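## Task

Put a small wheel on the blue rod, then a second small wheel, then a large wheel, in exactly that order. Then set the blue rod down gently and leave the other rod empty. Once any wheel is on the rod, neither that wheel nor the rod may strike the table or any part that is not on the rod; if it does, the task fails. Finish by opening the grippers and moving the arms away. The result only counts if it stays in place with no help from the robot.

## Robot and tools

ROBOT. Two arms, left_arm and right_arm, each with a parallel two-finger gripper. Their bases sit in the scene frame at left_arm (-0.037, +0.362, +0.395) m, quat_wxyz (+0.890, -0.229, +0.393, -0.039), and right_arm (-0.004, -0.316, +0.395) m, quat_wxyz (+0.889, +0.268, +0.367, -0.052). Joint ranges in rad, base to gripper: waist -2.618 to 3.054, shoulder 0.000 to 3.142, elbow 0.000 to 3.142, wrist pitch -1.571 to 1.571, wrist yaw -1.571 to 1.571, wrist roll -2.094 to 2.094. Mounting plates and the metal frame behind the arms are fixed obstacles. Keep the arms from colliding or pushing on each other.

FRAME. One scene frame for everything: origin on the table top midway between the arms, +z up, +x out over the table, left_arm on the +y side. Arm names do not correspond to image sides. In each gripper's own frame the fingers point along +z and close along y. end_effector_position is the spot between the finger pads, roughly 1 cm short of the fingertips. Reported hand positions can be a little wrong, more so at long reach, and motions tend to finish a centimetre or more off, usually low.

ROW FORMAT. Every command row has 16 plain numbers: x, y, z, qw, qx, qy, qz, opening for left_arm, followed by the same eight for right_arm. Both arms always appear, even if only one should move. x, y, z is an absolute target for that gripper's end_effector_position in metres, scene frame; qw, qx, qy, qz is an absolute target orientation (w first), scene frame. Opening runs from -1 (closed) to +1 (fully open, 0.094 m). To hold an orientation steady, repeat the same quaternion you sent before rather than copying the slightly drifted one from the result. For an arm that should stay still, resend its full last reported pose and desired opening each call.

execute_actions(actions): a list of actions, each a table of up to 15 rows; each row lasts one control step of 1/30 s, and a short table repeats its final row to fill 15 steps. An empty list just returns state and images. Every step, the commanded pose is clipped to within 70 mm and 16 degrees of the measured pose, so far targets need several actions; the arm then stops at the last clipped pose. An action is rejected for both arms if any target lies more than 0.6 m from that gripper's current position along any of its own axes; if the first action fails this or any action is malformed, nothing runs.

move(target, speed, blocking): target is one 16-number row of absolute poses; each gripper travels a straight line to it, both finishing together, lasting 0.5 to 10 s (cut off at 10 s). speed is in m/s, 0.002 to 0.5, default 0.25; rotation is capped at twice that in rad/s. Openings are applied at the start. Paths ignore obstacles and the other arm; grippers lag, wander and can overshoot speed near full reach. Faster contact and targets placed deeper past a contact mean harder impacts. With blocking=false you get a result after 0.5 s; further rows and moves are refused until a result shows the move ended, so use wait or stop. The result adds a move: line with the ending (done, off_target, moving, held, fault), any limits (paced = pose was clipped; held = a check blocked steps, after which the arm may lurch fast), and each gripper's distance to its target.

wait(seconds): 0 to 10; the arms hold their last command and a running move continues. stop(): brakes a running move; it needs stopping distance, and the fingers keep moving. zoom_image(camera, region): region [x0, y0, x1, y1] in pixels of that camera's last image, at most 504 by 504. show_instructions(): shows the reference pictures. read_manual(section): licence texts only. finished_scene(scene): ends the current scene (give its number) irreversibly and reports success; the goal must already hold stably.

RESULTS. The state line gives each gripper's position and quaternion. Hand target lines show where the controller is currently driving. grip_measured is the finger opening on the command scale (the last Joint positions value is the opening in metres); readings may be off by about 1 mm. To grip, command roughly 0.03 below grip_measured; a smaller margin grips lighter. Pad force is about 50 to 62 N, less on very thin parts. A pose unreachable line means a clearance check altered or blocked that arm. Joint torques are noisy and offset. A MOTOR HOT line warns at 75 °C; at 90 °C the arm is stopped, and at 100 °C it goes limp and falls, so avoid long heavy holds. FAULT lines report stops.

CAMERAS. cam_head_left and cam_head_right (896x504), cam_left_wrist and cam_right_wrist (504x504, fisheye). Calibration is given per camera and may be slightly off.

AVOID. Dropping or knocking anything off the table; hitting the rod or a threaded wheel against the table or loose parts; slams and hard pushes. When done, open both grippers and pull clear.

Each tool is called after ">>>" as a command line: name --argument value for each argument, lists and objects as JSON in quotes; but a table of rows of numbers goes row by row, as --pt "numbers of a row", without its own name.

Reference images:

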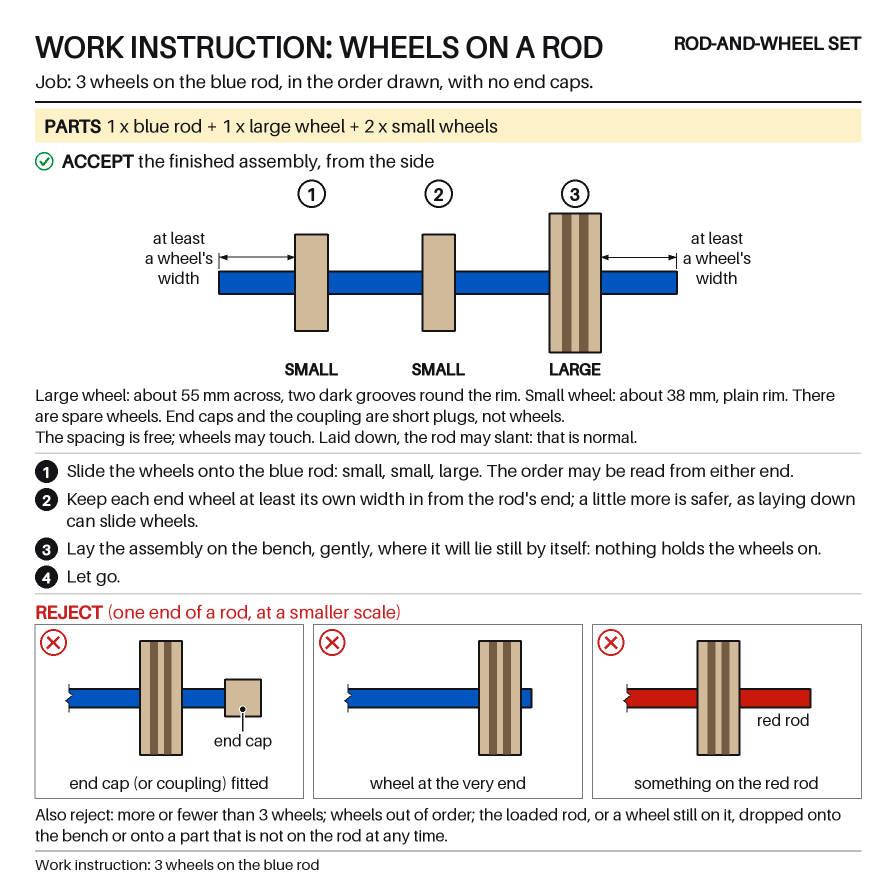

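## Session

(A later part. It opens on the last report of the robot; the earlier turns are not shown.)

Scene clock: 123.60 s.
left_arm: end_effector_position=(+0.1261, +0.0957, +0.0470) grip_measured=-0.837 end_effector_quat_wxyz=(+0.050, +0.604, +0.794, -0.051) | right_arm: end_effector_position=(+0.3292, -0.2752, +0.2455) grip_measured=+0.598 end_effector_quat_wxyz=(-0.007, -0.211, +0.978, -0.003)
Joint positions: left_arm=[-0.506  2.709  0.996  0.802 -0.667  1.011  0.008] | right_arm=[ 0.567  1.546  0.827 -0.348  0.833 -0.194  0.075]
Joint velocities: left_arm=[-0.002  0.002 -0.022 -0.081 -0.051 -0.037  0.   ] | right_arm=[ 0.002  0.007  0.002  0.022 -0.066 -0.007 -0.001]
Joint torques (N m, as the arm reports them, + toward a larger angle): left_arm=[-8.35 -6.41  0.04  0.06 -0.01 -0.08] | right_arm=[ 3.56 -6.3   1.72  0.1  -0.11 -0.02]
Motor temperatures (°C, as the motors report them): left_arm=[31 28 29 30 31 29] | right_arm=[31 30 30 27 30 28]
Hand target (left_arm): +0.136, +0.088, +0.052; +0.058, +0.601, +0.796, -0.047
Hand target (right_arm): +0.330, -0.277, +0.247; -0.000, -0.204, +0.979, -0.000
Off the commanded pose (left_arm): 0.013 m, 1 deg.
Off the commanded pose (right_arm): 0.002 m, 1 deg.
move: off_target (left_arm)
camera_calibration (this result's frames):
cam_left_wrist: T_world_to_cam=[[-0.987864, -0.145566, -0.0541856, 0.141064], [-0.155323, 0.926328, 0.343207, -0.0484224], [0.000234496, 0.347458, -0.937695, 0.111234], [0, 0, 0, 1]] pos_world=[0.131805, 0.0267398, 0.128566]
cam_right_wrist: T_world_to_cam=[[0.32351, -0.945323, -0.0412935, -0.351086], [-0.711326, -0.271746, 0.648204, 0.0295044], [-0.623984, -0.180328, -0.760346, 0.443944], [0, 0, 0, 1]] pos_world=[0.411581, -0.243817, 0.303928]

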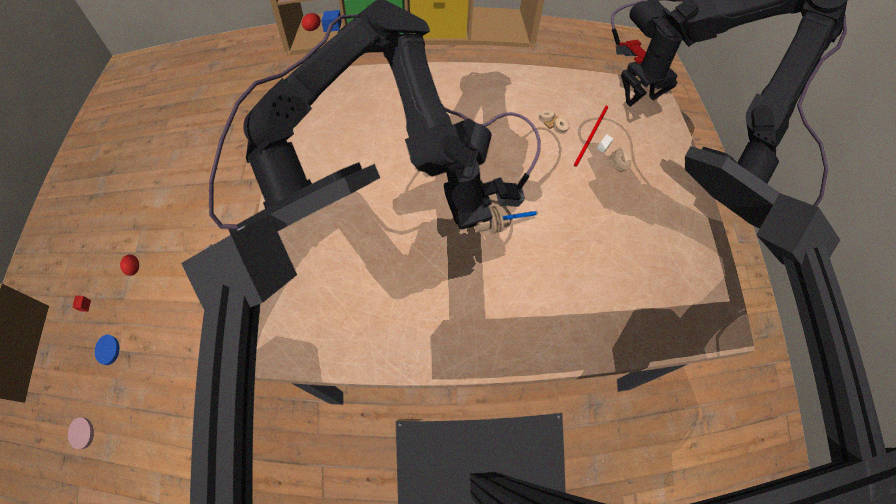

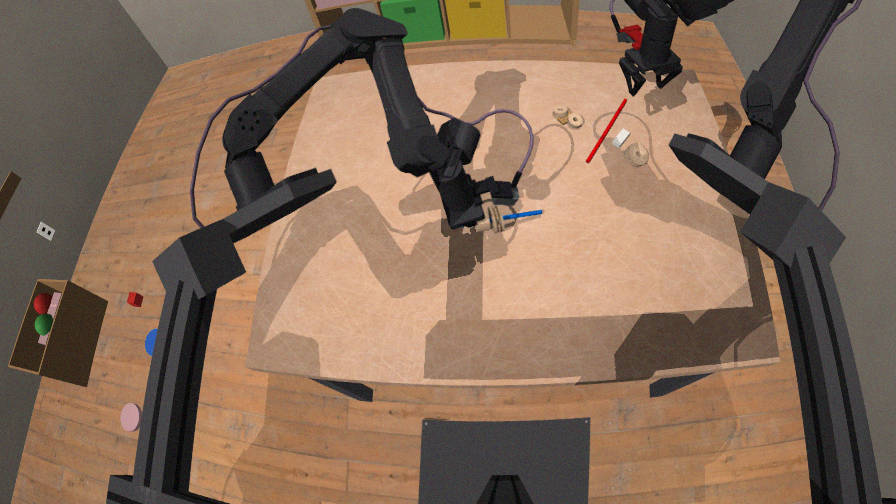

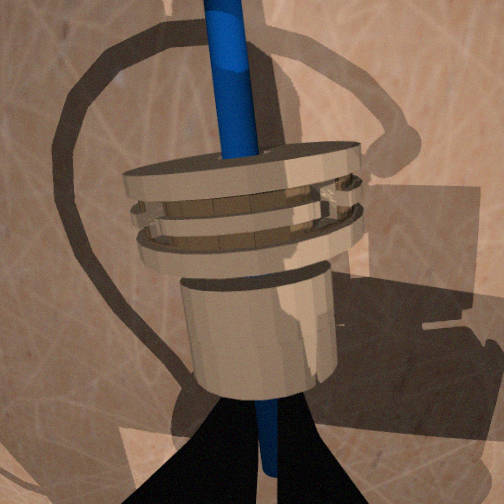

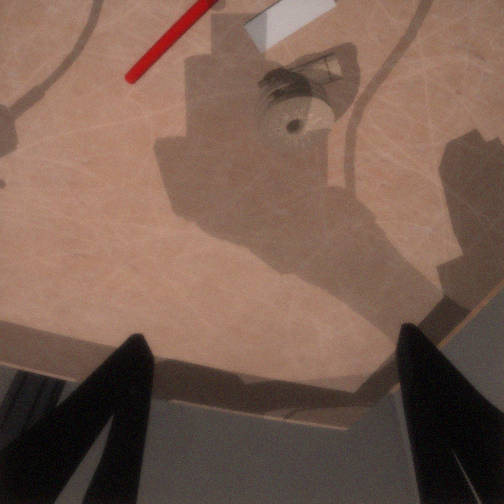

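Tip is on the table. Releasing gradually.

>>> execute_actions --actions '[[[0.128,0.094,0.046,0.057,0.601,0.796,-0.048,-0.83,0.33,-0.277,0.247,0,-0.204,0.979,0,0.6]],[[0.128,0.094,0.046,0.057,0.601,0.796,-0.048,-0.78,0.33,-0.277,0.247,0,-0.204,0.979,0,0.6]],[[0.128,0.094,0.046,0.057,0.601,0.796,-0.048,-0.5,0.33,-0.277,0.247,0,-0.204,0.979,0,0.6]],[[0.125,0.104,0.08,0.057,0.601,0.796,-0.048,-0.5,0.33,-0.277,0.247,0,-0.204,0.979,0,0.6]],[[0.125,0.12,0.14,0.057,0.601,0.796,-0.048,-0.5,0.33,-0.277,0.247,0,-0.204,0.979,0,0.6]],[[0.13,0.17,0.18,0.057,0.601,0.796,-0.048,-0.5,0.33,-0.277,0.247,0,-0.204,0.979,0,0.6]],[[0.13,0.22,0.2,0.057,0.601,0.796,-0.048,-0.5,0.33,-0.277,0.247,0,-0.204,0.979,0,0.6]]]'

>>> zoom_image --camera "cam_head_right" --region '[420,160,600,260]'

Scene clock: 127.33 s.
left_arm: end_effector_position=(+0.1352, +0.2206, +0.1971) grip_measured=-0.503 end_effector_quat_wxyz=(+0.057, +0.594, +0.802, -0.038) | right_arm: end_effector_position=(+0.3292, -0.2752, +0.2455) grip_measured=+0.598 end_effector_quat_wxyz=(-0.007, -0.211, +0.978, -0.003)
Joint positions: left_arm=[-0.638  1.921  0.286  0.662 -0.765  0.865  0.023] | right_arm=[ 0.567  1.546  0.827 -0.348  0.833 -0.194  0.075]
Joint velocities: left_arm=[-0.007 -0.017 -0.017  0.022  0.022  0.051 -0.   ] | right_arm=[-0.002  0.002  0.012 -0.081 -0.066  0.051  0.   ]
Joint torques (N m, as the arm reports them, + toward a larger angle): left_arm=[-4.37 -5.02 -1.67  0.25  0.15  0.09] | right_arm=[ 3.51 -6.51  1.61  0.09 -0.09 -0.03]
Motor temperatures (°C, as the motors report them): left_arm=[31 28 29 30 30 29] | right_arm=[31 30 30 27 30 28]
Hand target (left_arm): +0.131, +0.220, +0.200; +0.057, +0.601, +0.796, -0.048
Hand target (right_arm): +0.330, -0.277, +0.247; -0.000, -0.204, +0.979, -0.000
Off the commanded pose (left_arm): 0.006 m, 2 deg.
Off the commanded pose (right_arm): 0.002 m, 1 deg.
camera_calibration (this result's frames):
cam_left_wrist: T_world_to_cam=[[-0.981554, -0.173264, -0.0808184, 0.186873], [-0.190703, 0.917341, 0.349454, -0.208708], [0.0135901, 0.35842, -0.933462, 0.203516], [0, 0, 0, 1]] pos_world=[0.140859, 0.150891, 0.278011]
cam_right_wrist: T_world_to_cam=[[0.32351, -0.945323, -0.0412935, -0.351086], [-0.711326, -0.271746, 0.648204, 0.0295044], [-0.623984, -0.180328, -0.760346, 0.443944], [0, 0, 0, 1]] pos_world=[0.411581, -0.243817, 0.303928]

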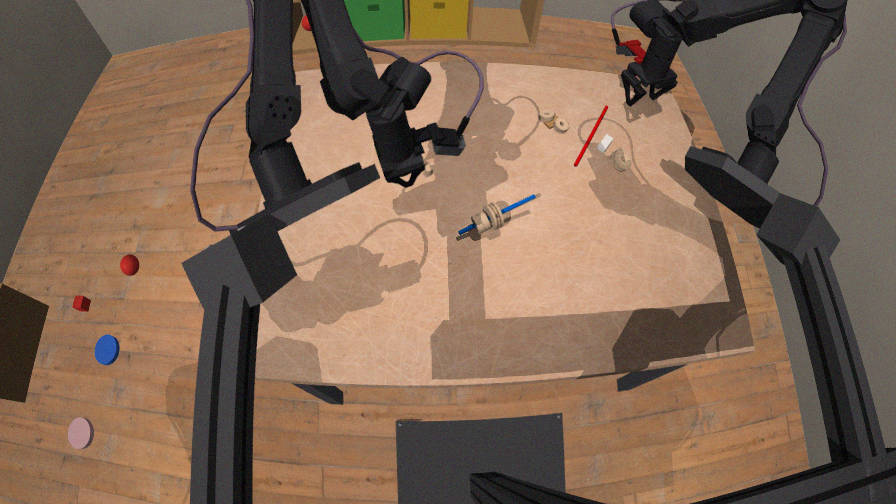

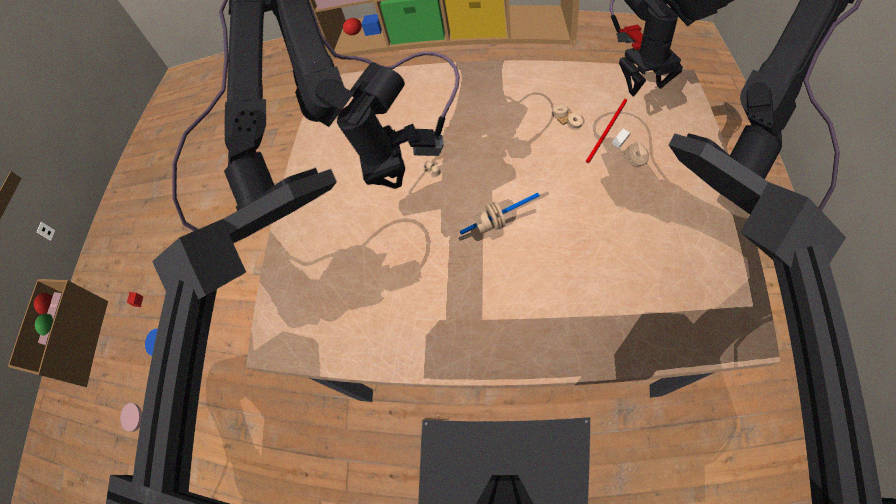

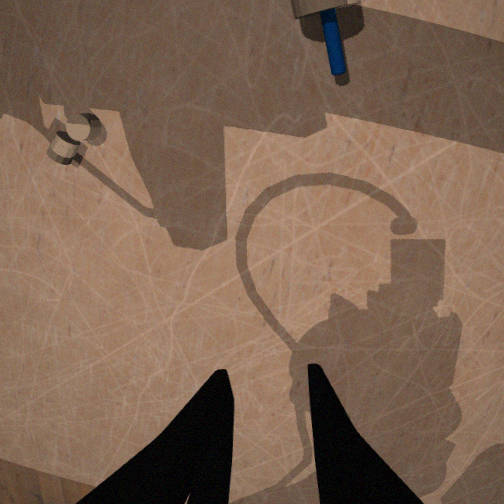

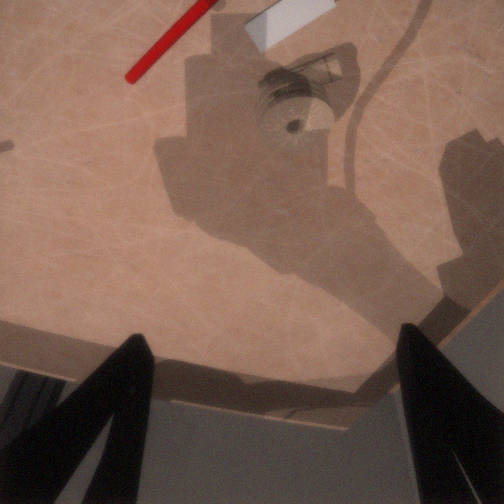

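Region (420, 160, 600, 260) of cam_head_right's 896x504 image, scaled by 2.800, with more detail than that image has.

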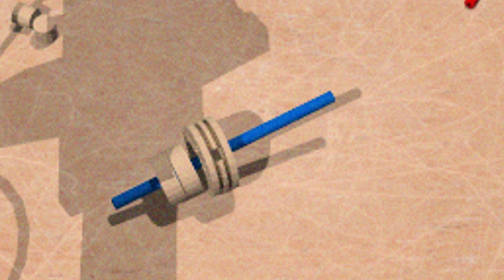

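>>> wait --seconds 2

>>> zoom_image --camera "cam_head_right" --region '[420,160,600,260]'

Scene clock: 129.43 s.
left_arm: end_effector_position=(+0.1348, +0.2207, +0.1970) grip_measured=-0.503 end_effector_quat_wxyz=(+0.056, +0.595, +0.801, -0.038) | right_arm: end_effector_position=(+0.3292, -0.2752, +0.2455) grip_measured=+0.598 end_effector_quat_wxyz=(-0.007, -0.211, +0.978, -0.003)
Joint positions: left_arm=[-0.638  1.921  0.286  0.66  -0.765  0.867  0.023] | right_arm=[ 0.567  1.546  0.827 -0.348  0.833 -0.194  0.075]
Joint velocities: left_arm=[-0.002  0.007  0.002  0.022 -0.037 -0.022  0.001] | right_arm=[-0.007 -0.022 -0.017 -0.007  0.037 -0.051 -0.001]
Joint torques (N m, as the arm reports them, + toward a larger angle): left_arm=[-4.4  -5.03 -1.69  0.18  0.17  0.05] | right_arm=[ 3.67 -6.09  1.8   0.1  -0.13 -0.04]
Motor temperatures (°C, as the motors report them): left_arm=[31 28 29 30 30 29] | right_arm=[30 30 30 27 30 28]
Hand target (left_arm): +0.131, +0.220, +0.200; +0.057, +0.601, +0.796, -0.048
Hand target (right_arm): +0.330, -0.277, +0.247; -0.000, -0.204, +0.979, -0.000
Off the commanded pose (left_arm): 0.006 m, 1 deg.
Off the commanded pose (right_arm): 0.002 m, 1 deg.
wait: 2.00 s; at rest by 0.07 s
camera_calibration (this result's frames):
cam_left_wrist: T_world_to_cam=[[-0.98229, -0.169548, -0.0797509, 0.185551], [-0.186849, 0.918049, 0.349677, -0.20952], [0.0139284, 0.358385, -0.93347, 0.203456], [0, 0, 0, 1]] pos_world=[0.140282, 0.150894, 0.277982]
cam_right_wrist: T_world_to_cam=[[0.32351, -0.945323, -0.0412935, -0.351086], [-0.711326, -0.271746, 0.648204, 0.0295044], [-0.623984, -0.180328, -0.760346, 0.443944], [0, 0, 0, 1]] pos_world=[0.411581, -0.243817, 0.303928]

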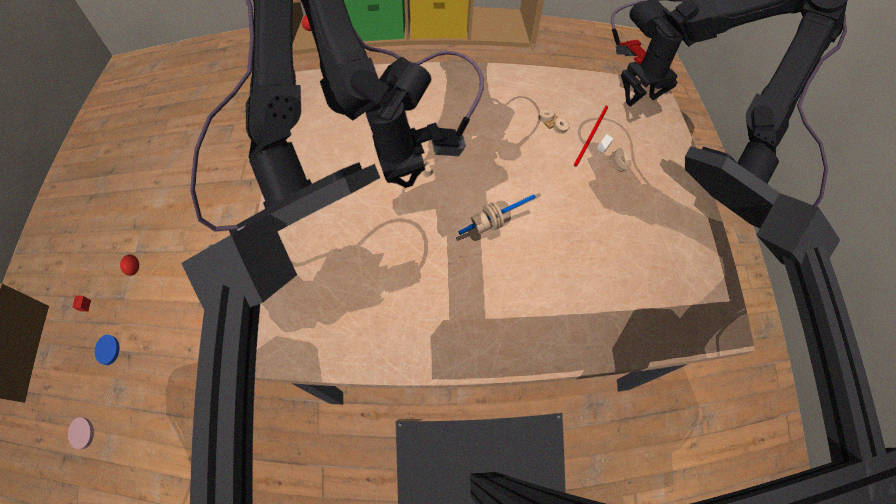

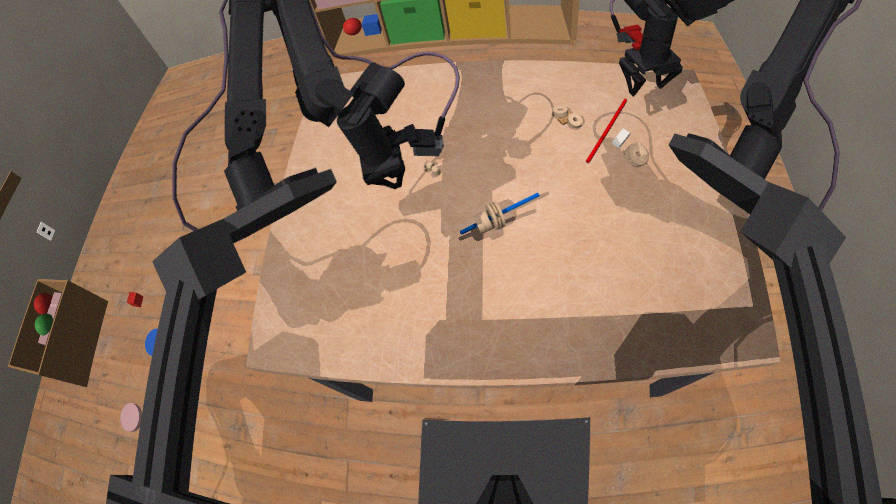

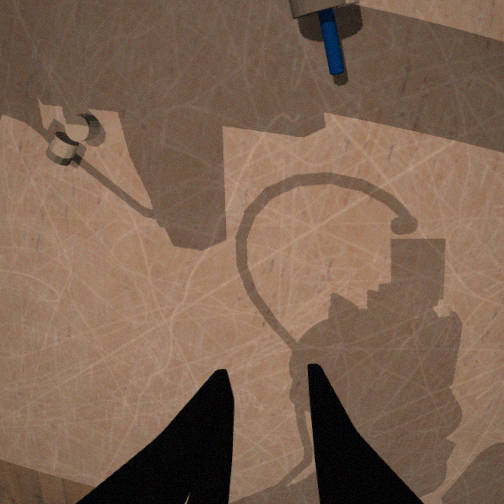

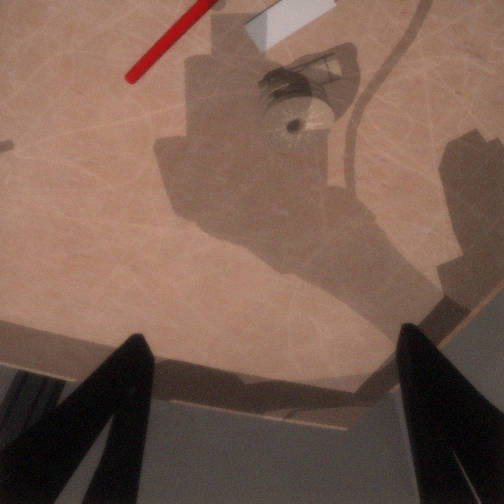

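Region (420, 160, 600, 260) of cam_head_right's 896x504 image, scaled by 2.800, with more detail than that image has.

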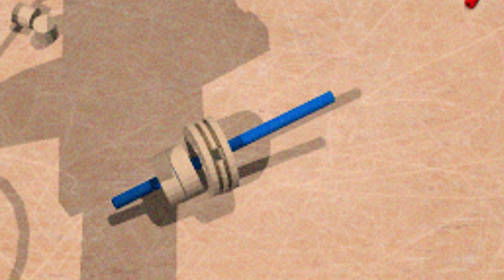

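>>> finished_scene --scene 1

The scene is finished: the task was done.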